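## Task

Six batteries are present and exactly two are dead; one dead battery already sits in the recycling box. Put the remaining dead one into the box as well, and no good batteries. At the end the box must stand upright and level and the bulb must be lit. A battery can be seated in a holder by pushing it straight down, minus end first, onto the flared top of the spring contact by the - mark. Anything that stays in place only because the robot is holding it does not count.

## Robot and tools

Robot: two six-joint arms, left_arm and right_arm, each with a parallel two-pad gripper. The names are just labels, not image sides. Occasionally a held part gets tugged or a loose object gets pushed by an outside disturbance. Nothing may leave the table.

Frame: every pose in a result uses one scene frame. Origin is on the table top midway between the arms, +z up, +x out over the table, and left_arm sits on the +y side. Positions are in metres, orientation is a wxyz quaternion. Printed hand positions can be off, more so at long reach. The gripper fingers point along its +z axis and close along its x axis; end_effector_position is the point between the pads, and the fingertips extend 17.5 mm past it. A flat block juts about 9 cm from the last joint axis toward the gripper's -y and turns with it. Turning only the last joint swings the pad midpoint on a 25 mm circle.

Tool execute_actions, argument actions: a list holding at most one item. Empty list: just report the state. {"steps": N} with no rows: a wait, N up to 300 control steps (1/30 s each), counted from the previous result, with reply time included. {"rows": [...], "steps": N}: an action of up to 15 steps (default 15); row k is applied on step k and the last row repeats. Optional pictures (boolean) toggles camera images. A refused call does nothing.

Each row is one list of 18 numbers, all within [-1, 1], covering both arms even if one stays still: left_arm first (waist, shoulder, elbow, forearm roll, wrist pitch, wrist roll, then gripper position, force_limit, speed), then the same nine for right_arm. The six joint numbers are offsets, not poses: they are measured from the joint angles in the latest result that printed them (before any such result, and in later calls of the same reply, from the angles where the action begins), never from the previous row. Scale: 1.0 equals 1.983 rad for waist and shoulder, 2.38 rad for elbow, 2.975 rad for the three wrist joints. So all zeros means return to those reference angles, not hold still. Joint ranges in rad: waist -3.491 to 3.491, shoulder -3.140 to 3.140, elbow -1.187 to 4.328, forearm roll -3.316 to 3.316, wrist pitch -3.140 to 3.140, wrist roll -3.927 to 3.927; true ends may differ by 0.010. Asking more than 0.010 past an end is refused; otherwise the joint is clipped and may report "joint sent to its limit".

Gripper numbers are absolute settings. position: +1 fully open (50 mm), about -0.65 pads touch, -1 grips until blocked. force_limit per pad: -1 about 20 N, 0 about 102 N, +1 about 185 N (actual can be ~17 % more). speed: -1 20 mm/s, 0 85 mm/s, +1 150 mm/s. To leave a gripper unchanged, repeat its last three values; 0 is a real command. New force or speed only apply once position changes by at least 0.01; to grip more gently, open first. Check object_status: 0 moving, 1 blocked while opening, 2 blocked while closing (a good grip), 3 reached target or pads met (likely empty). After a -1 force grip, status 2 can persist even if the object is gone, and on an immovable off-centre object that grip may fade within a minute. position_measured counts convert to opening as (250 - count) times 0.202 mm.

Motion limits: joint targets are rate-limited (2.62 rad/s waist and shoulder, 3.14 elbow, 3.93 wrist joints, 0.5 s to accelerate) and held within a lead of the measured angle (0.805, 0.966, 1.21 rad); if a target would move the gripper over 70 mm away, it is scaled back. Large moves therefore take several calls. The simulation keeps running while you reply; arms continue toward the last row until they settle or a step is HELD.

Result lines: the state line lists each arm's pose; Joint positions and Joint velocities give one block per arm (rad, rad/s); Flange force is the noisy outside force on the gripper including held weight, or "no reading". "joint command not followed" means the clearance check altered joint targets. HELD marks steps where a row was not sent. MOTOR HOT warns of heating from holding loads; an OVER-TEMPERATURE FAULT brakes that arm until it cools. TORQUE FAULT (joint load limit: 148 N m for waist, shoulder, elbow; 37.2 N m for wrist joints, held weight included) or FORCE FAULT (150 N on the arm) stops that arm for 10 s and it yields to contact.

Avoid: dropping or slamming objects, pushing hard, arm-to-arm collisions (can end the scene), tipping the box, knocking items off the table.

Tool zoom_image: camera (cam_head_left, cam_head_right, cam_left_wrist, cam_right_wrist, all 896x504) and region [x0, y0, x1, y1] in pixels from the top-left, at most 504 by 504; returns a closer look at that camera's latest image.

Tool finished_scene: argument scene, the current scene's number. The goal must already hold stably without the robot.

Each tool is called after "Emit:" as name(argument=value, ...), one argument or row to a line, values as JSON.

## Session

Emit:
execute_actions(
  actions=[],
)

Scene clock: 0.00 s of 8400.00 s.
left_arm: end_effector_position=(+0.4826, +0.6474, +0.1579) position_measured=3 object_status=3 end_effector_quat_wxyz=(+0.281, -0.319, +0.886, -0.185) | right_arm: end_effector_position=(+0.2648, -0.6651, +0.1802) position_measured=3 object_status=3 end_effector_quat_wxyz=(+0.303, +0.896, +0.162, -0.280)
Joint positions: left_arm=[ 0.897  0.068 -0.619  0.888 -0.915  0.598] | right_arm=[ 0.043 -0.043 -0.659  0.622 -1.577 -1.532]
Joint velocities: left_arm=[ 0.     0.    -0.001  0.     0.     0.   ] | right_arm=[ 0.    -0.001  0.001 -0.    -0.001 -0.003]
Flange force (N, the push that the arm receives, along the gripper's own x y z axes): no reading

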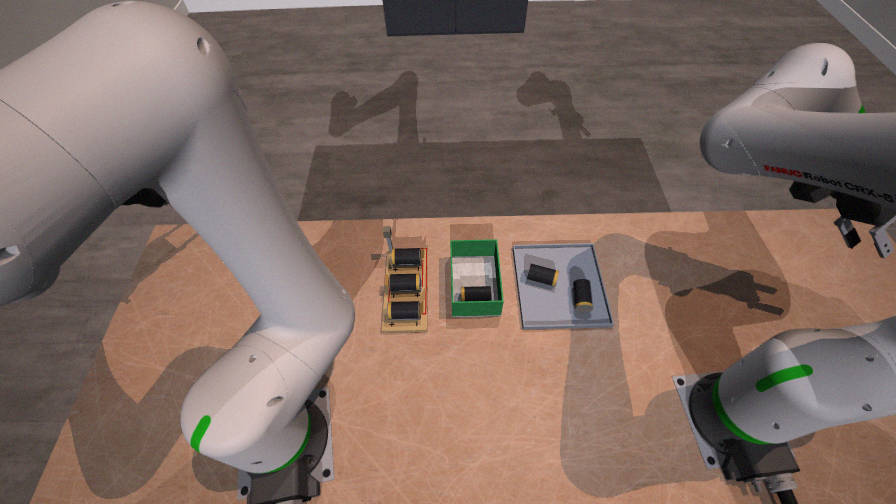

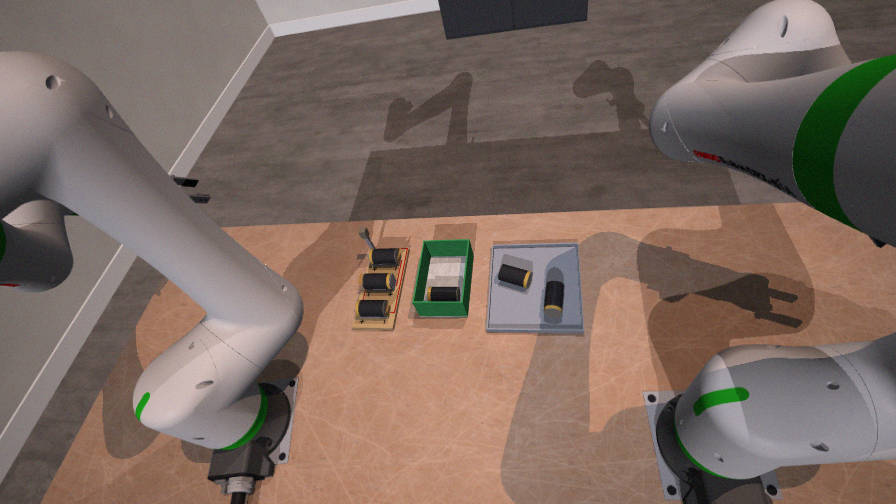

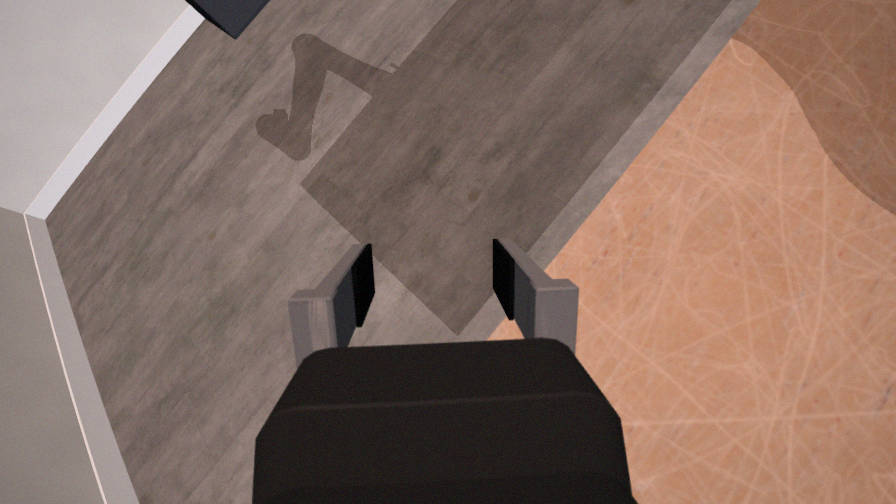

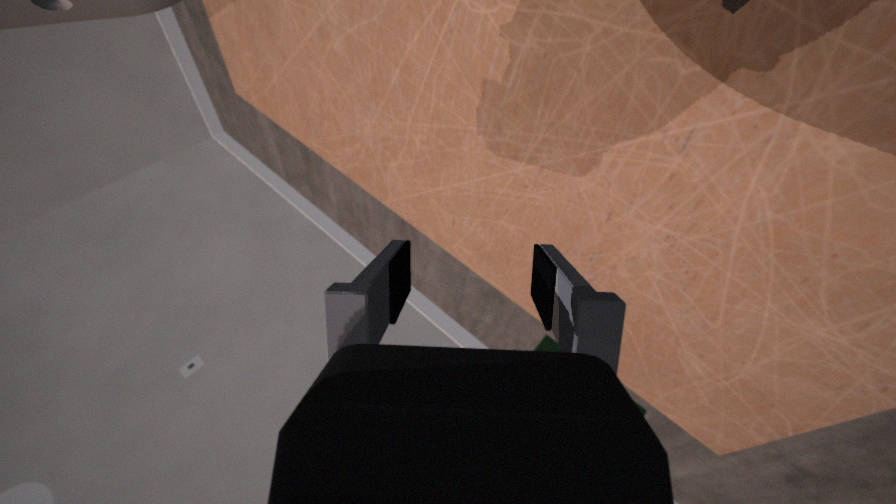

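Emit:
zoom_image(
  camera="cam_head_left",
  region=[360, 215, 630, 345],
)

Emit:
zoom_image(
  camera="cam_head_left",
  region=[360, 220, 450, 340],
)

Region (360, 215, 630, 345) of cam_head_left's 896x504 image, scaled by 1.867, with more detail than that image has; it fills the top 243 rows of this view, and the rest is white.

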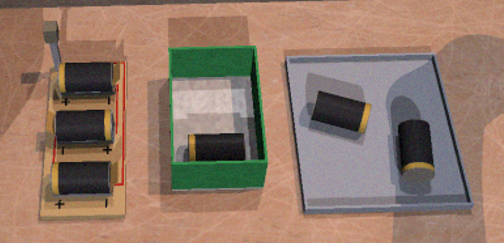

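Region (360, 220, 450, 340) of cam_head_left's 896x504 image, scaled by 4.200, with more detail than that image has; it fills the left 378 columns of this view, and the rest is white.

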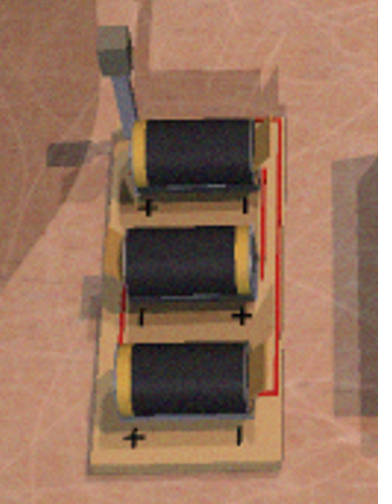

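Emit:
execute_actions(
  actions=[
    {"rows":[[0.2,-0.04,0,0,0,0,1,0,0,0.609,0.278,0.4066,-0.2091,0.0691,-0.4576,0.8,-0.5,-0.3]],"steps":15},
  ],
  pictures=false,
)

Emit:
execute_actions(
  actions=[
    {"steps":60},
  ],
)

Scene clock: 24.47 s of 8400.00 s.
left_arm: end_effector_position=(+0.3793, +0.7807, +0.1863) position_measured=3 object_status=3 end_effector_quat_wxyz=(+0.324, -0.439, +0.830, -0.118) | right_arm: end_effector_position=(+0.4070, -0.5257, +0.1569) position_measured=32 object_status=3 end_effector_quat_wxyz=(+0.277, +0.948, +0.082, -0.135)
Joint positions: left_arm=[ 1.202  0.007 -0.619  0.888 -0.915  0.598] | right_arm=[ 0.286  0.106 -0.398  0.454 -1.521 -1.887]
Joint velocities: left_arm=[ 0.763 -0.153  0.001  0.    -0.    -0.001] | right_arm=[ 0.598  0.312  0.551 -0.35   0.116 -0.776]
Flange force (N, the push that the arm receives, along the gripper's own x y z axes): left_arm=[-3.9 0.0 0.4] | right_arm=[11.1 10.0 -2.1]
Steps of this call (steps 1 to 90: nothing new was sent; then 20.97 s passed at rest; steps 91 to 105: all 15 steps of this action). Readings (joint positions | what the end effector reports):
91: left_arm=[0.897 0.068 -0.619 0.888 -0.915 0.598] | right_arm=[0.043 -0.043 -0.659 0.622 -1.577 -1.532] | left_arm position_measured=3 object_status=3 | right_arm position_measured=7 object_status=0
92: left_arm=[0.900 0.068 -0.619 0.888 -0.915 0.598] | right_arm=[0.046 -0.041 -0.656 0.620 -1.576 -1.536] | left_arm position_measured=3 object_status=3 | right_arm position_measured=18 object_status=0
94: left_arm=[0.922 0.063 -0.619 0.888 -0.915 0.598] | right_arm=[0.068 -0.026 -0.629 0.603 -1.571 -1.570] | left_arm position_measured=3 object_status=3 | right_arm position_measured=32 object_status=0
98: left_arm=[1.021 0.044 -0.619 0.888 -0.915 0.598] | right_arm=[0.147 0.027 -0.537 0.544 -1.551 -1.689] | left_arm position_measured=3 object_status=3 | right_arm position_measured=32 object_status=0
105: the state above

Scene clock: 26.47 s of 8400.00 s.
left_arm: end_effector_position=(+0.3406, +0.8137, +0.1948) position_measured=3 object_status=3 end_effector_quat_wxyz=(+0.334, -0.474, +0.809, -0.096) | right_arm: end_effector_position=(+0.3000, +0.1803, +0.1296) position_measured=32 object_status=3 end_effector_quat_wxyz=(+0.000, +1.000, +0.000, +0.000)
Joint positions: left_arm=[ 1.294 -0.011 -0.619  0.888 -0.915  0.598] | right_arm=[ 1.251  0.509  0.309  0.    -1.371 -2.894]
Joint velocities: left_arm=[-0.     0.    -0.     0.    -0.001 -0.001] | right_arm=[-0.     0.    -0.001 -0.     0.     0.001]
Flange force (N, the push that the arm receives, along the gripper's own x y z axes): left_arm=[-1.5 -0.7 0.4] | right_arm=[1.2 -0.2 1.1]
Steps of this call (steps 1 to 60: the robot went on to your last target). Readings (joint positions | what the end effector reports):
1: left_arm=[1.227 0.002 -0.619 0.888 -0.915 0.598] | right_arm=[0.307 0.117 -0.379 0.443 -1.517 -1.913] | left_arm position_measured=3 object_status=3 | right_arm position_measured=32 object_status=3
2: left_arm=[1.251 -0.002 -0.619 0.888 -0.915 0.598] | right_arm=[0.327 0.127 -0.361 0.431 -1.514 -1.939] | left_arm position_measured=3 object_status=3 | right_arm position_measured=32 object_status=3
4: left_arm=[1.283 -0.009 -0.619 0.888 -0.915 0.598] | right_arm=[0.368 0.147 -0.326 0.409 -1.506 -1.989] | left_arm position_measured=3 object_status=3 | right_arm position_measured=32 object_status=3
8: left_arm=[1.293 -0.011 -0.619 0.888 -0.915 0.598] | right_arm=[0.452 0.184 -0.261 0.367 -1.492 -2.082] | left_arm position_measured=3 object_status=3 | right_arm position_measured=32 object_status=3
60: the state above

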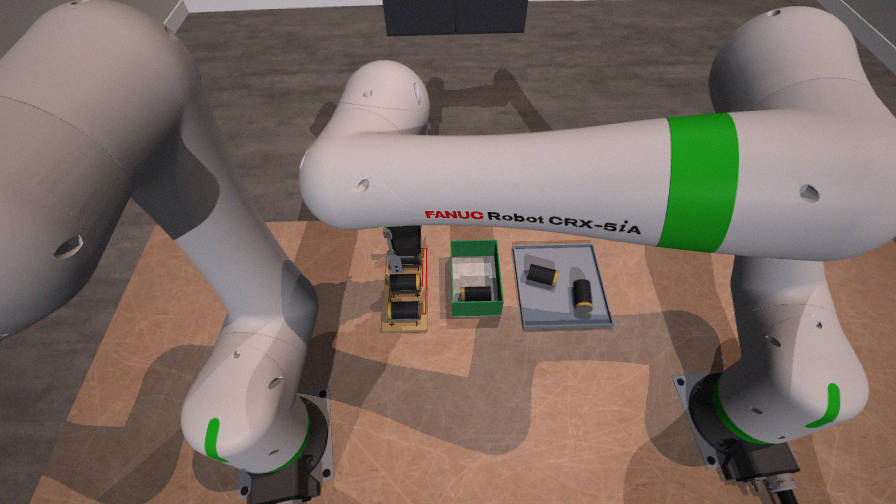

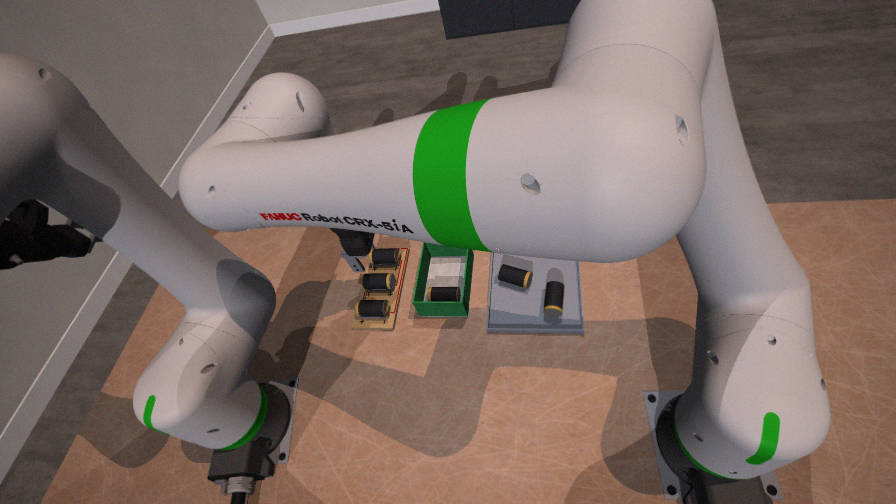

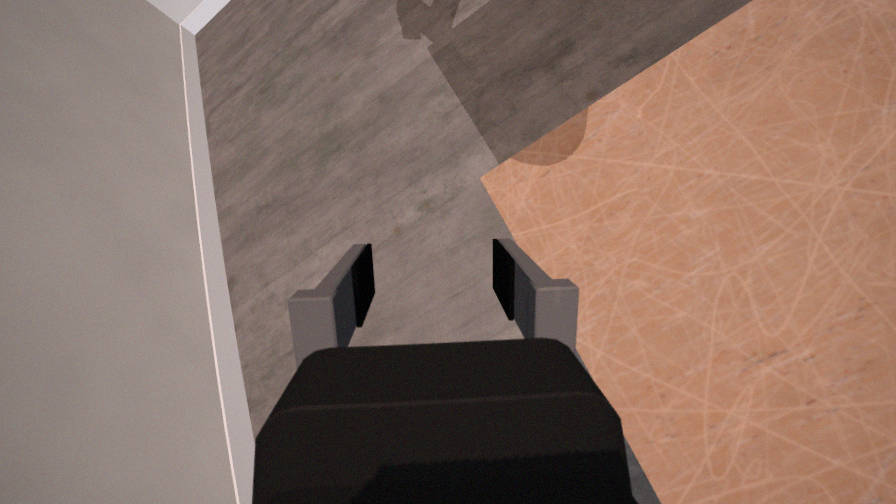

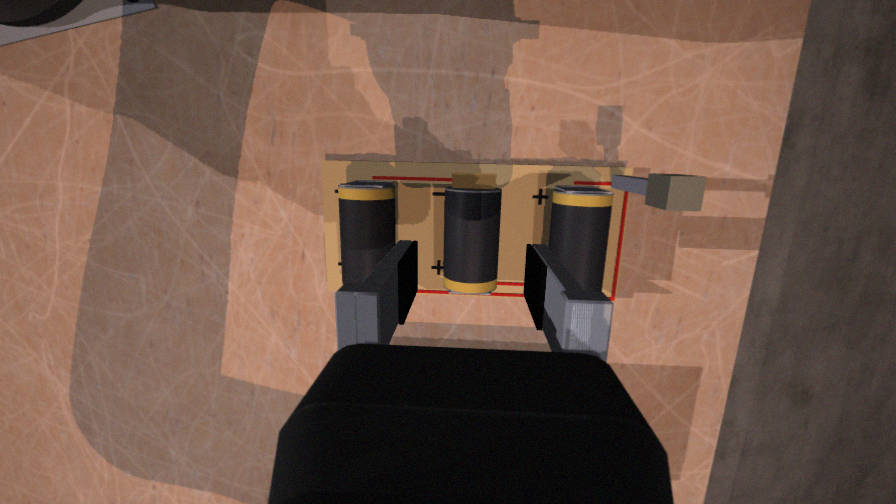

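Emit:
execute_actions(
  actions=[
    {"rows":[[0,0,0,0,0,0,1,0,0,-0.0003,0.002,-0.006,0,0.0062,0.0002,0.8,-0.5,-0.3],[0,0,0,0,0,0,1,0,0,-0.0005,0.004,-0.012,0,0.0124,0.0003,0.8,-0.5,-0.3],[0,0,0,0,0,0,1,0,0,-0.0007,0.006,-0.018,0,0.0186,0.0005,0.8,-0.5,-0.3],[0,0,0,0,0,0,1,0,0,-0.001,0.008,-0.0244,0,0.025,0.0007,0.8,-0.5,-0.3],[0,0,0,0,0,0,1,0,0,-0.0012,0.0101,-0.0305,0,0.0312,0.0008,0.8,-0.5,-0.3],[0,0,0,0,0,0,1,0,0,-0.0014,0.0121,-0.0366,0,0.0374,0.001,0.8,-0.5,-0.3],[0,0,0,0,0,0,1,0,0,-0.0016,0.0142,-0.0427,0,0.0437,0.0011,0.8,-0.5,-0.3],[0,0,0,0,0,0,1,0,0,-0.0016,0.0172,-0.046,0,0.0483,0.0011,0.8,-0.5,-0.3],[0,0,0,0,0,0,1,0,0,-0.0016,0.0202,-0.0493,0,0.0529,0.0011,0.8,-0.5,-0.3],[0,0,0,0,0,0,1,0,0,-0.0016,0.0232,-0.0525,0,0.0575,0.0011,0.8,-0.5,-0.3],[0,0,0,0,0,0,1,0,0,-0.0016,0.0258,-0.0552,0,0.0614,0.0011,0.8,-0.5,-0.3],[0,0,0,0,0,0,1,0,0,-0.0016,0.0278,-0.0573,0,0.0644,0.0011,0.8,-0.5,-0.3],[0,0,0,0,0,0,1,0,0,-0.0016,0.029,-0.0585,0,0.0661,0.0011,0.8,-0.5,-0.3],[0,0,0,0,0,0,1,0,0,-0.0016,0.0294,-0.0589,0,0.0667,0.0011,0.8,-0.5,-0.3]],"steps":15},
  ],
  pictures=false,
)

Emit:
execute_actions(
  actions=[
    {"steps":8},
  ],
)

Scene clock: 39.37 s of 8400.00 s.
left_arm: end_effector_position=(+0.3406, +0.8137, +0.1948) position_measured=3 object_status=3 end_effector_quat_wxyz=(+0.334, -0.474, +0.809, -0.096) | right_arm: end_effector_position=(+0.3007, +0.1750, +0.0376) position_measured=32 object_status=3 end_effector_quat_wxyz=(+0.000, +1.000, +0.000, +0.000)
Joint positions: left_arm=[ 1.294 -0.011 -0.619  0.888 -0.915  0.598] | right_arm=[ 1.248  0.566  0.17   0.    -1.176 -2.89 ]
Joint velocities: left_arm=[-0.    -0.     0.001  0.001 -0.     0.   ] | right_arm=[-0.001  0.067 -0.083  0.     0.145  0.001]
Flange force (N, the push that the arm receives, along the gripper's own x y z axes): left_arm=[-2.1 -0.2 0.4] | right_arm=[3.5 -6.6 16.0]
Steps of this call (steps 1 to 15: the robot went on to your last target; steps 16 to 90: nothing new was sent; then 9.40 s passed at rest; steps 91 to 105: all 15 steps of this action). Readings (joint positions | what the end effector reports):
91: left_arm=[1.294 -0.011 -0.619 0.888 -0.915 0.598] | right_arm=[1.251 0.509 0.309 0.000 -1.371 -2.894] | left_arm position_measured=3 object_status=3 | right_arm position_measured=32 object_status=3
92: left_arm=[1.294 -0.011 -0.619 0.888 -0.915 0.598] | right_arm=[1.251 0.509 0.306 0.000 -1.367 -2.894] | left_arm position_measured=3 object_status=3 | right_arm position_measured=32 object_status=3
94: left_arm=[1.294 -0.011 -0.619 0.888 -0.915 0.598] | right_arm=[1.250 0.515 0.285 0.000 -1.341 -2.894] | left_arm position_measured=3 object_status=3 | right_arm position_measured=32 object_status=3
98: left_arm=[1.294 -0.011 -0.619 0.888 -0.915 0.598] | right_arm=[1.248 0.530 0.230 0.000 -1.271 -2.891] | left_arm position_measured=3 object_status=3 | right_arm position_measured=32 object_status=3
105: the state above

Scene clock: 39.63 s of 8400.00 s.
left_arm: end_effector_position=(+0.3406, +0.8137, +0.1948) position_measured=3 object_status=3 end_effector_quat_wxyz=(+0.334, -0.474, +0.809, -0.096) | right_arm: end_effector_position=(+0.3007, +0.1750, +0.0360) position_measured=32 object_status=3 end_effector_quat_wxyz=(+0.000, +1.000, +0.000, +0.000)
Joint positions: left_arm=[ 1.294 -0.011 -0.619  0.888 -0.915  0.598] | right_arm=[ 1.248  0.567  0.168  0.    -1.173 -2.89 ]
Joint velocities: left_arm=[-0.    -0.    -0.    -0.    -0.    -0.001] | right_arm=[ 0.     0.001 -0.001 -0.001 -0.001 -0.   ]
Flange force (N, the push that the arm receives, along the gripper's own x y z axes): left_arm=[-0.9 0.0 -0.6] | right_arm=[1.1 -1.3 -0.4]
Steps of this call (steps 1 to 8: the robot went on to your last target). Readings (joint positions | what the end effector reports):
1: left_arm=[1.294 -0.011 -0.619 0.888 -0.915 0.598] | right_arm=[1.248 0.567 0.169 0.000 -1.174 -2.890] | left_arm position_measured=3 object_status=3 | right_arm position_measured=32 object_status=3
2: left_arm=[1.294 -0.011 -0.619 0.888 -0.915 0.598] | right_arm=[1.248 0.567 0.169 0.000 -1.173 -2.890] | left_arm position_measured=3 object_status=3 | right_arm position_measured=32 object_status=3
4: left_arm=[1.294 -0.011 -0.619 0.888 -0.915 0.598] | right_arm=[1.248 0.567 0.169 0.000 -1.173 -2.890] | left_arm position_measured=3 object_status=3 | right_arm position_measured=32 object_status=3
8: the state above

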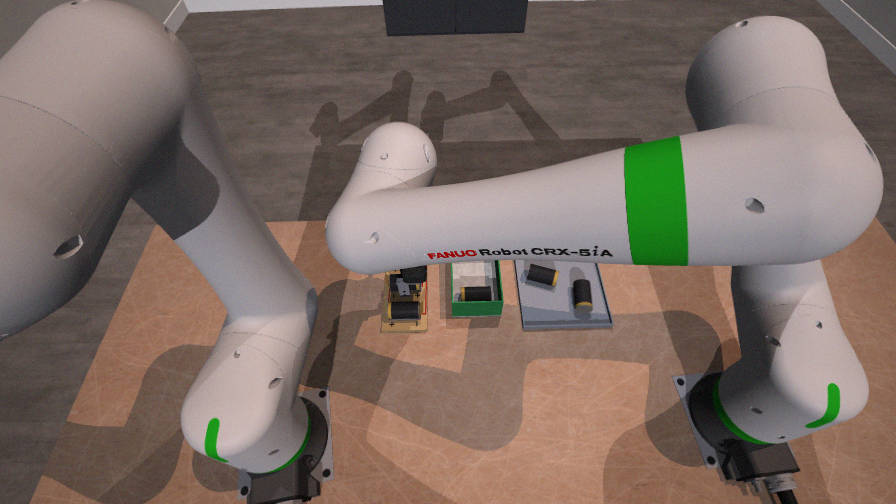

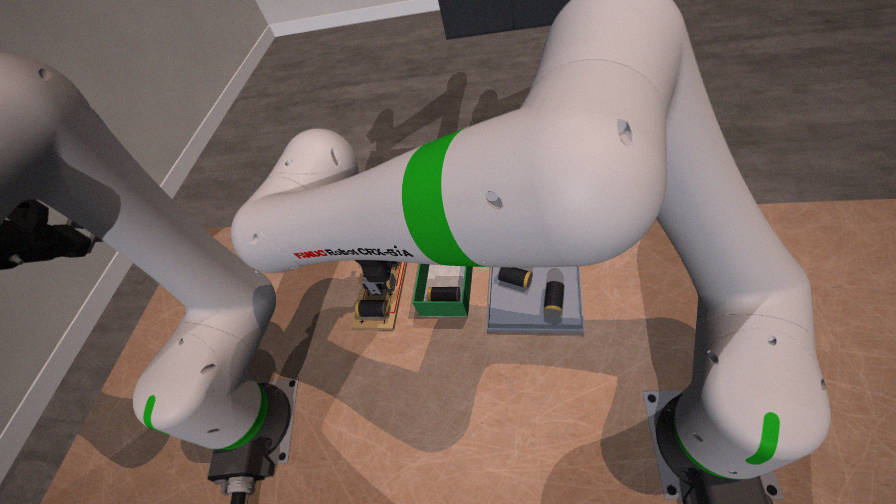

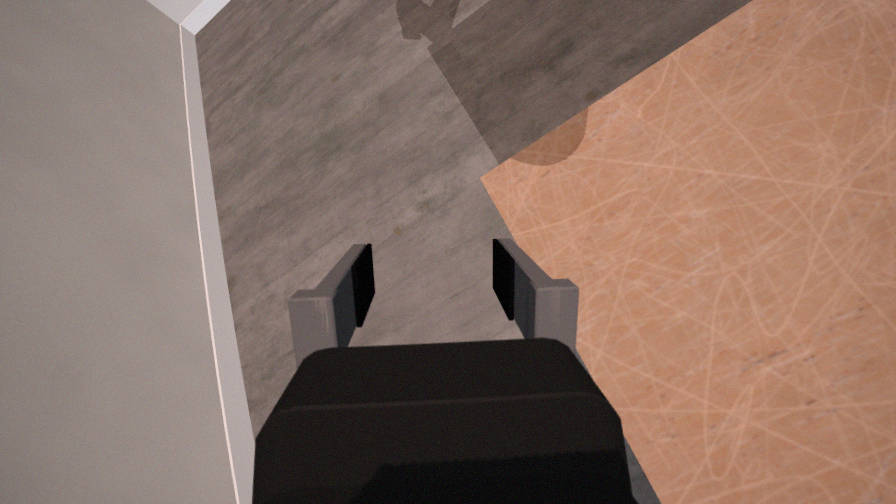

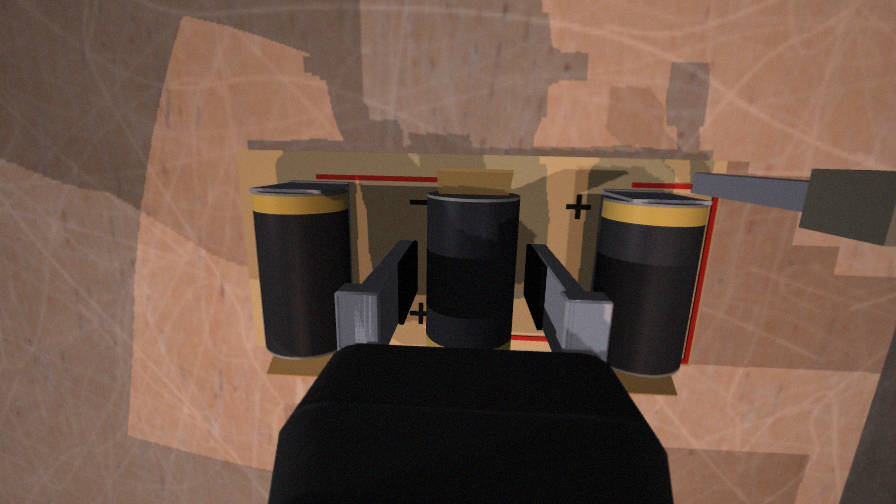

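Emit:
execute_actions(
  actions=[
    {"rows":[[0,0,0,0,0,0,1,0,0,0,0,0,0,0,0,-1,-0.5,-0.3]],"steps":13},
  ],
  pictures=false,
)

Emit:
execute_actions(
  actions=[
    {"rows":[[0,0,0,0,0,0,1,0,0,0,-0.001,0.001,0,-0.0015,0,-1,-0.5,-0.3],[0,0,0,0,0,0,1,0,0,0,-0.0025,0.0026,0,-0.0037,0,-1,-0.5,-0.3],[0,0,0,0,0,0,1,0,0,0,-0.0045,0.0047,0,-0.0067,0,-1,-0.5,-0.3],[0,0,0,0,0,0,1,0,0,0,-0.007,0.0074,0,-0.0105,0,-1,-0.5,-0.3],[0,0,0,0,0,0,1,0,0,0,-0.0097,0.0104,0,-0.0147,0,-1,-0.5,-0.3],[0,0,0,0,0,0,1,0,0,0,-0.0124,0.0134,0,-0.0188,0,-1,-0.5,-0.3],[0,0,0,0,0,0,1,0,0,0,-0.0151,0.0165,0,-0.0229,0,-1,-0.5,-0.3],[0,0,0,0,0,0,1,0,0,0,-0.0187,0.0222,0,-0.0299,0,-1,-0.5,-0.3],[0,0,0,0,0,0,1,0,0,0,-0.0223,0.028,0,-0.0368,0,-1,-0.5,-0.3],[0,0,0,0,0,0,1,0,0,0,-0.0258,0.0337,0,-0.0438,0,-1,-0.5,-0.3],[0,0,0,0,0,0,1,0,0,0,-0.0294,0.0394,0,-0.0507,0,-1,-0.5,-0.3],[0,0,0,0,0,0,1,0,0,0,-0.0294,0.0394,0,-0.0507,0,-1,-0.5,-0.3],[0,0,0,0,0,0,1,0,0,-0.0236,-0.3369,-0.2784,0,-0.0014,0.0154,-1,-0.5,-0.3]],"steps":15},
  ],
  pictures=false,
)

Emit:
execute_actions(
  actions=[
    {"steps":30},
  ],
)

Scene clock: 50.77 s of 8400.00 s.
left_arm: end_effector_position=(+0.3406, +0.8137, +0.1948) position_measured=3 object_status=3 end_effector_quat_wxyz=(+0.334, -0.474, +0.809, -0.096) | right_arm: end_effector_position=(+0.3007, +0.1750, +0.0360) position_measured=90 object_status=2 end_effector_quat_wxyz=(+0.000, +1.000, +0.000, +0.000)
Joint positions: left_arm=[ 1.294 -0.011 -0.619  0.888 -0.915  0.598] | right_arm=[ 1.248  0.567  0.168  0.    -1.173 -2.89 ]
Joint velocities: left_arm=[ 0. -0. -0. -0.  0. -0.] | right_arm=[-0.    -0.001  0.     0.     0.     0.001]
Flange force (N, the push that the arm receives, along the gripper's own x y z axes): left_arm=[-0.9 -1.0 0.5] | right_arm=[2.6 -5.7 -0.5]
Steps of this call (steps 1 to 15: the robot went on to your last target; steps 16 to 90: nothing new was sent; then 7.70 s passed at rest; steps 91 to 103: all 13 steps of this action). Readings (joint positions | what the end effector reports):
91: left_arm=[1.294 -0.011 -0.619 0.888 -0.915 0.598] | right_arm=[1.248 0.567 0.168 0.000 -1.173 -2.890] | left_arm position_measured=3 object_status=3 | right_arm position_measured=36 object_status=0
92: left_arm=[1.294 -0.011 -0.619 0.888 -0.915 0.598] | right_arm=[1.248 0.567 0.168 0.000 -1.173 -2.890] | left_arm position_measured=3 object_status=3 | right_arm position_measured=47 object_status=0
94: left_arm=[1.294 -0.011 -0.619 0.888 -0.915 0.598] | right_arm=[1.248 0.567 0.168 0.000 -1.173 -2.890] | left_arm position_measured=3 object_status=3 | right_arm position_measured=68 object_status=0
98: left_arm=[1.294 -0.011 -0.619 0.888 -0.915 0.598] | right_arm=[1.248 0.567 0.168 0.000 -1.173 -2.890] | left_arm position_measured=3 object_status=3 | right_arm position_measured=90 object_status=0
103: the state above

Scene clock: 51.27 s of 8400.00 s.
left_arm: end_effector_position=(+0.3406, +0.8137, +0.1948) position_measured=3 object_status=3 end_effector_quat_wxyz=(+0.334, -0.474, +0.809, -0.096) | right_arm: end_effector_position=(+0.3012, +0.1754, +0.1172) position_measured=90 object_status=2 end_effector_quat_wxyz=(-0.006, +1.000, +0.001, +0.002)
Joint positions: left_arm=[ 1.294 -0.011 -0.619  0.888 -0.915  0.598] | right_arm=[ 1.247  0.495  0.258  0.    -1.32  -2.89 ]
Joint velocities: left_arm=[-0.    -0.     0.    -0.     0.     0.001] | right_arm=[-0.022 -0.423 -0.103 -0.     0.002  0.021]
Flange force (N, the push that the arm receives, along the gripper's own x y z axes): left_arm=[-1.4 -0.1 -0.6] | right_arm=[11.4 -27.9 11.2]
Steps of this call (steps 1 to 15: all 15 steps of this action). Readings (joint positions | what the end effector reports):
1: left_arm=[1.294 -0.011 -0.619 0.888 -0.915 0.598] | right_arm=[1.248 0.567 0.168 0.000 -1.173 -2.890] | left_arm position_measured=3 object_status=3 | right_arm position_measured=90 object_status=2
2: left_arm=[1.294 -0.011 -0.619 0.888 -0.915 0.598] | right_arm=[1.248 0.567 0.169 0.000 -1.174 -2.890] | left_arm position_measured=3 object_status=3 | right_arm position_measured=90 object_status=2
4: left_arm=[1.294 -0.011 -0.619 0.888 -0.915 0.598] | right_arm=[1.248 0.562 0.175 0.000 -1.184 -2.890] | left_arm position_measured=3 object_status=3 | right_arm position_measured=90 object_status=2
8: left_arm=[1.294 -0.011 -0.619 0.888 -0.915 0.598] | right_arm=[1.248 0.544 0.199 0.000 -1.225 -2.890] | left_arm position_measured=3 object_status=3 | right_arm position_measured=90 object_status=2
15: the state above

Scene clock: 52.27 s of 8400.00 s.
left_arm: end_effector_position=(+0.3406, +0.8137, +0.1948) position_measured=3 object_status=3 end_effector_quat_wxyz=(+0.334, -0.474, +0.809, -0.096) | right_arm: end_effector_position=(+0.2506, -0.0874, +0.1003) position_measured=90 object_status=2 end_effector_quat_wxyz=(-0.000, +1.000, -0.000, +0.000)
Joint positions: left_arm=[ 1.294 -0.011 -0.619  0.888 -0.915  0.598] | right_arm=[ 1.201 -0.101 -0.494  0.    -1.177 -2.845]
Joint velocities: left_arm=[ 0.     0.    -0.001 -0.     0.     0.   ] | right_arm=[-0.    -0.002 -0.001 -0.001  0.     0.002]
Flange force (N, the push that the arm receives, along the gripper's own x y z axes): left_arm=[-0.9 0.0 -0.4] | right_arm=[5.6 -2.6 1.9]
Steps of this call (steps 1 to 30: the robot went on to your last target). Readings (joint positions | what the end effector reports):
1: left_arm=[1.294 -0.011 -0.619 0.888 -0.915 0.598] | right_arm=[1.246 0.478 0.250 0.000 -1.320 -2.889] | left_arm position_measured=3 object_status=3 | right_arm position_measured=90 object_status=2
2: left_arm=[1.294 -0.011 -0.619 0.888 -0.915 0.598] | right_arm=[1.245 0.456 0.236 0.000 -1.316 -2.887] | left_arm position_measured=3 object_status=3 | right_arm position_measured=90 object_status=2
4: left_arm=[1.294 -0.011 -0.619 0.888 -0.915 0.598] | right_arm=[1.241 0.401 0.186 0.000 -1.304 -2.884] | left_arm position_measured=3 object_status=3 | right_arm position_measured=90 object_status=2
8: left_arm=[1.294 -0.011 -0.619 0.888 -0.915 0.598] | right_arm=[1.232 0.289 0.035 0.001 -1.276 -2.875] | left_arm position_measured=3 object_status=3 | right_arm position_measured=90 object_status=2
30: the state above

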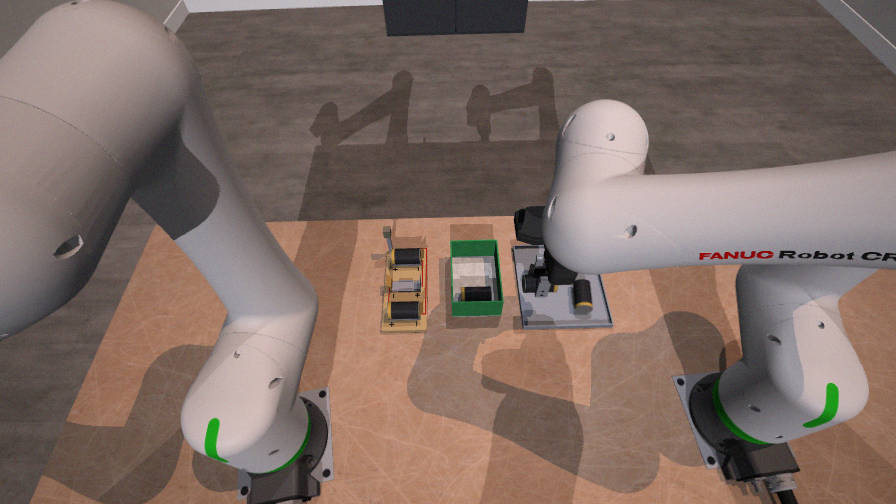

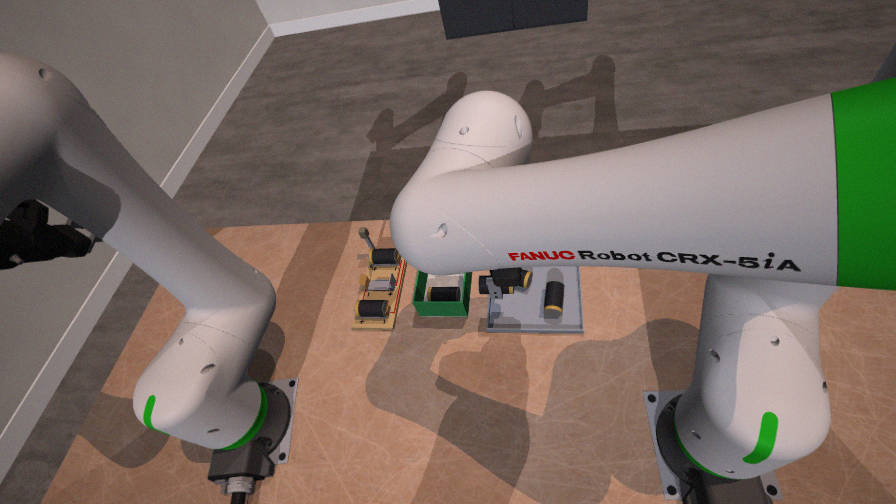

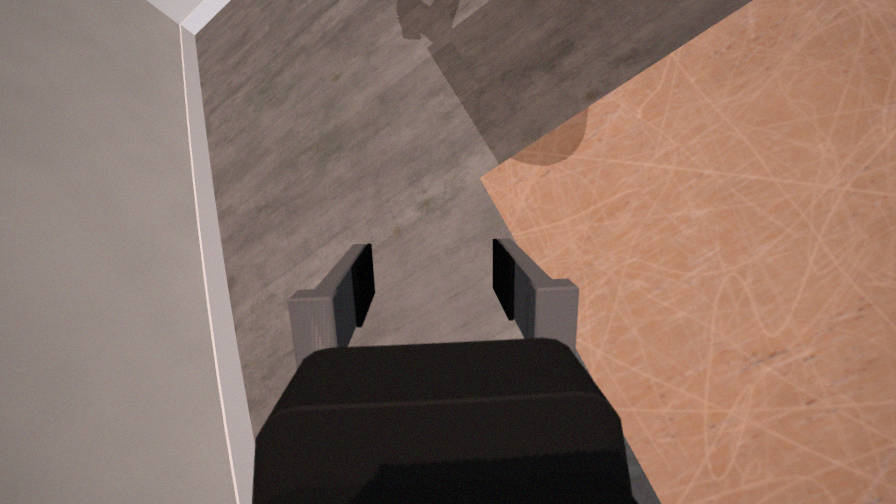

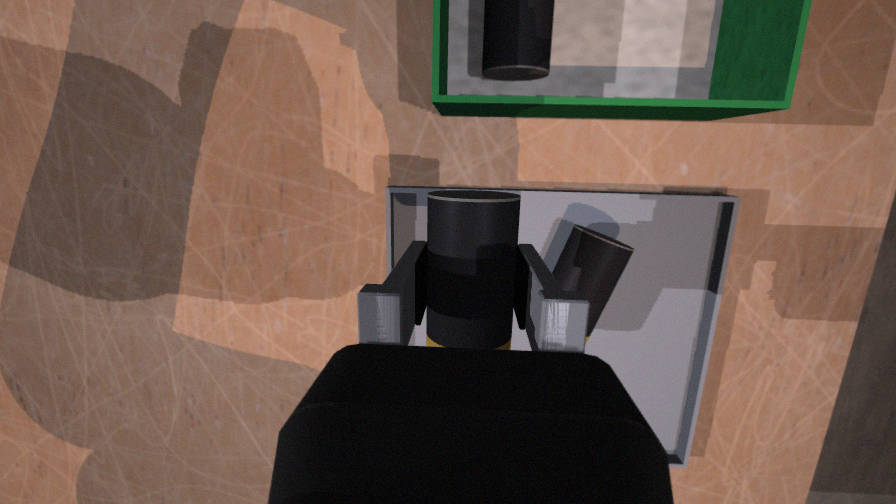

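Emit:
execute_actions(
  actions=[
    {"rows":[[0,0,0,0,0,0,1,0,0,0.0004,0.001,-0.0055,0,0.005,-0.0002,-1,-0.5,-0.3],[0,0,0,0,0,0,1,0,0,0.0008,0.002,-0.012,0,0.011,-0.0004,-1,-0.5,-0.3],[0,0,0,0,0,0,1,0,0,0.0012,0.003,-0.019,0,0.017,-0.0006,-1,-0.5,-0.3],[0,0,0,0,0,0,1,0,0,0.0016,0.0042,-0.026,0,0.0233,-0.0008,-1,-0.5,-0.3],[0,0,0,0,0,0,1,0,0,0.002,0.0052,-0.0325,0,0.0292,-0.001,-1,-0.5,-0.3],[0,0,0,0,0,0,1,0,0,0.0024,0.0063,-0.0389,0,0.035,-0.0012,-1,-0.5,-0.3],[0,0,0,0,0,0,1,0,0,0.0024,0.011,-0.0424,0,0.041,-0.0012,-1,-0.5,-0.3],[0,0,0,0,0,0,1,0,0,0.0024,0.0158,-0.0458,0,0.0468,-0.0012,-1,-0.5,-0.3],[0,0,0,0,0,0,1,0,0,0.0024,0.0202,-0.0489,0,0.0523,-0.0012,-1,-0.5,-0.3],[0,0,0,0,0,0,1,0,0,0.0024,0.024,-0.0515,0,0.0569,-0.0012,-1,-0.5,-0.3],[0,0,0,0,0,0,1,0,0,0.0024,0.027,-0.0536,0,0.0606,-0.0012,-1,-0.5,-0.3],[0,0,0,0,0,0,1,0,0,0.0024,0.0292,-0.0551,0,0.0633,-0.0012,-1,-0.5,-0.3],[0,0,0,0,0,0,1,0,0,0.0024,0.0305,-0.056,0,0.0649,-0.0012,-1,-0.5,-0.3],[0,0,0,0,0,0,1,0,0,0.0024,0.031,-0.0563,0,0.0655,-0.0012,-1,-0.5,-0.3]],"steps":15},
  ],
  pictures=false,
)

Emit:
execute_actions(
  actions=[
    {"steps":8},
  ],
)

Scene clock: 67.93 s of 8400.00 s.
left_arm: end_effector_position=(+0.3406, +0.8137, +0.1948) position_measured=3 object_status=3 end_effector_quat_wxyz=(+0.334, -0.474, +0.809, -0.096) | right_arm: end_effector_position=(+0.2449, -0.1004, +0.0291) position_measured=90 object_status=2 end_effector_quat_wxyz=(-0.000, +1.000, +0.001, +0.000)
Joint positions: left_arm=[ 1.294 -0.011 -0.619  0.888 -0.915  0.598] | right_arm=[ 1.206 -0.041 -0.627  0.    -0.985 -2.848]
Joint velocities: left_arm=[ 0.    -0.     0.001 -0.001 -0.    -0.   ] | right_arm=[-0.     0.075 -0.061  0.     0.135 -0.001]
Flange force (N, the push that the arm receives, along the gripper's own x y z axes): left_arm=[-2.5 0.7 -0.2] | right_arm=[11.0 -8.3 18.7]
Steps of this call (steps 1 to 15: the robot went on to your last target; steps 16 to 90: nothing new was sent; then 12.17 s passed at rest; steps 91 to 105: all 15 steps of this action). Readings (joint positions | what the end effector reports):
91: left_arm=[1.294 -0.011 -0.619 0.888 -0.915 0.598] | right_arm=[1.201 -0.101 -0.494 0.000 -1.177 -2.845] | left_arm position_measured=3 object_status=3 | right_arm position_measured=90 object_status=2
92: left_arm=[1.294 -0.011 -0.619 0.888 -0.915 0.598] | right_arm=[1.201 -0.101 -0.497 0.000 -1.174 -2.845] | left_arm position_measured=3 object_status=3 | right_arm position_measured=90 object_status=2
94: left_arm=[1.294 -0.011 -0.619 0.888 -0.915 0.598] | right_arm=[1.202 -0.098 -0.518 0.000 -1.150 -2.845] | left_arm position_measured=3 object_status=3 | right_arm position_measured=90 object_status=2
98: left_arm=[1.294 -0.011 -0.619 0.888 -0.915 0.598] | right_arm=[1.205 -0.089 -0.575 0.000 -1.084 -2.847] | left_arm position_measured=3 object_status=3 | right_arm position_measured=90 object_status=2
105: the state above

Scene clock: 68.20 s of 8400.00 s.
left_arm: end_effector_position=(+0.3406, +0.8137, +0.1948) position_measured=3 object_status=3 end_effector_quat_wxyz=(+0.334, -0.474, +0.809, -0.096) | right_arm: end_effector_position=(+0.2449, -0.1003, +0.0280) position_measured=90 object_status=2 end_effector_quat_wxyz=(-0.000, +1.000, +0.001, +0.000)
Joint positions: left_arm=[ 1.294 -0.011 -0.619  0.888 -0.915  0.598] | right_arm=[ 1.206 -0.04  -0.628  0.    -0.982 -2.848]
Joint velocities: left_arm=[-0.    -0.     0.003 -0.     0.     0.001] | right_arm=[ 0.     0.002 -0.001 -0.001  0.001 -0.001]
Flange force (N, the push that the arm receives, along the gripper's own x y z axes): left_arm=[-1.5 -0.4 0.2] | right_arm=[3.3 -1.3 2.2]
Steps of this call (steps 1 to 8: the robot went on to your last target). Readings (joint positions | what the end effector reports):
1: left_arm=[1.294 -0.011 -0.619 0.888 -0.915 0.598] | right_arm=[1.206 -0.040 -0.628 0.000 -0.983 -2.848] | left_arm position_measured=3 object_status=3 | right_arm position_measured=90 object_status=2
2: left_arm=[1.294 -0.011 -0.619 0.888 -0.915 0.598] | right_arm=[1.206 -0.040 -0.628 0.000 -0.982 -2.848] | left_arm position_measured=3 object_status=3 | right_arm position_measured=90 object_status=2
4: left_arm=[1.294 -0.011 -0.619 0.888 -0.915 0.598] | right_arm=[1.206 -0.040 -0.628 0.000 -0.982 -2.848] | left_arm position_measured=3 object_status=3 | right_arm position_measured=90 object_status=2
8: the state above

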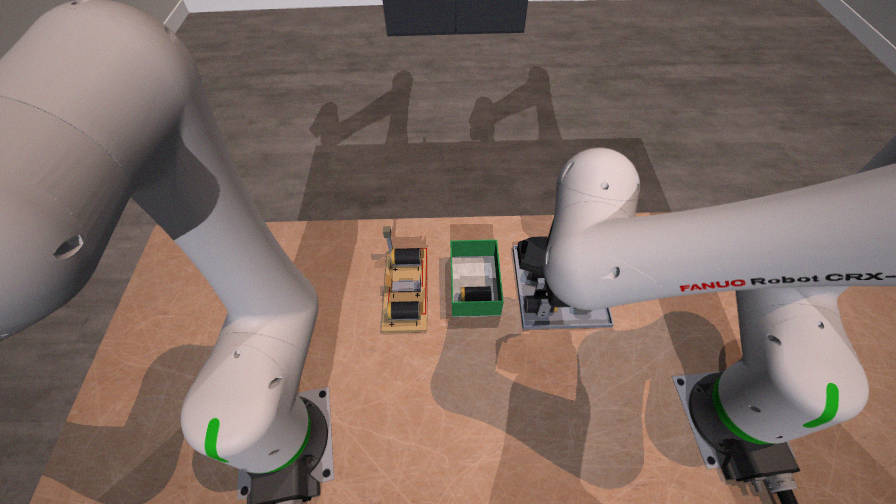

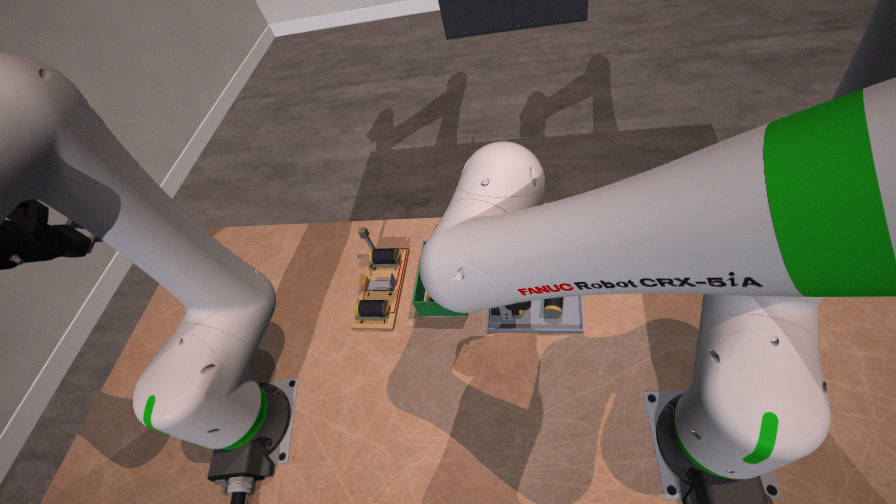

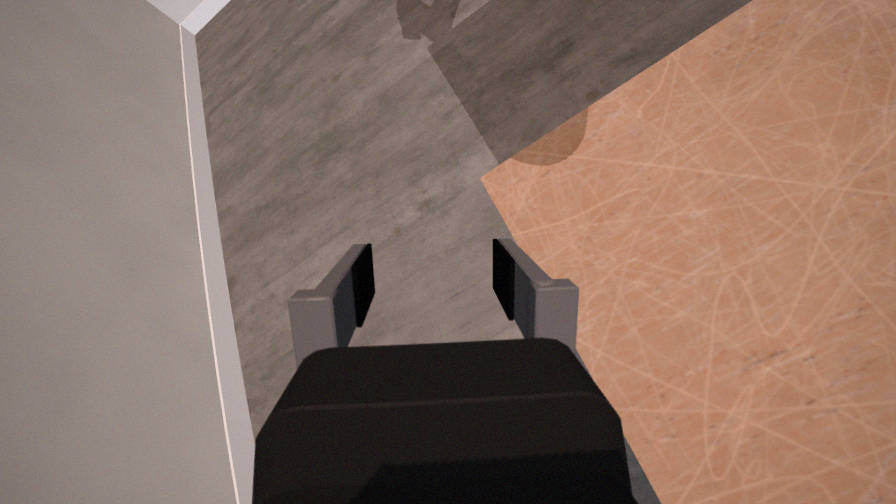

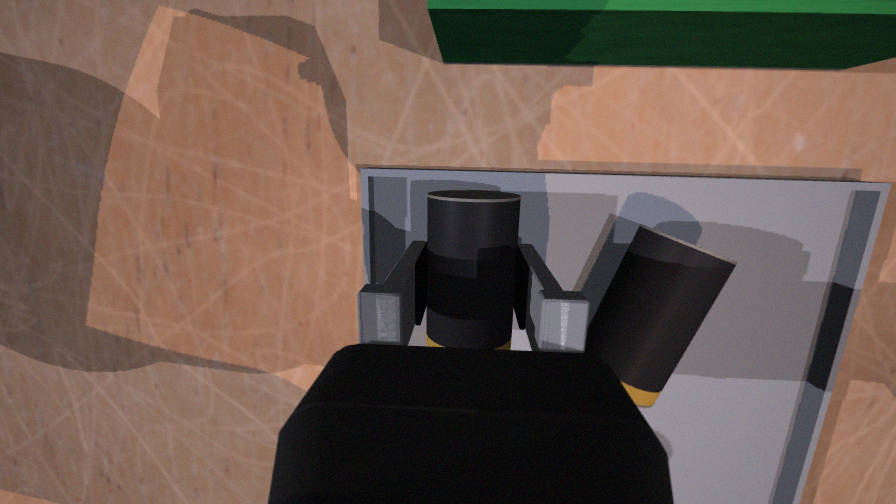

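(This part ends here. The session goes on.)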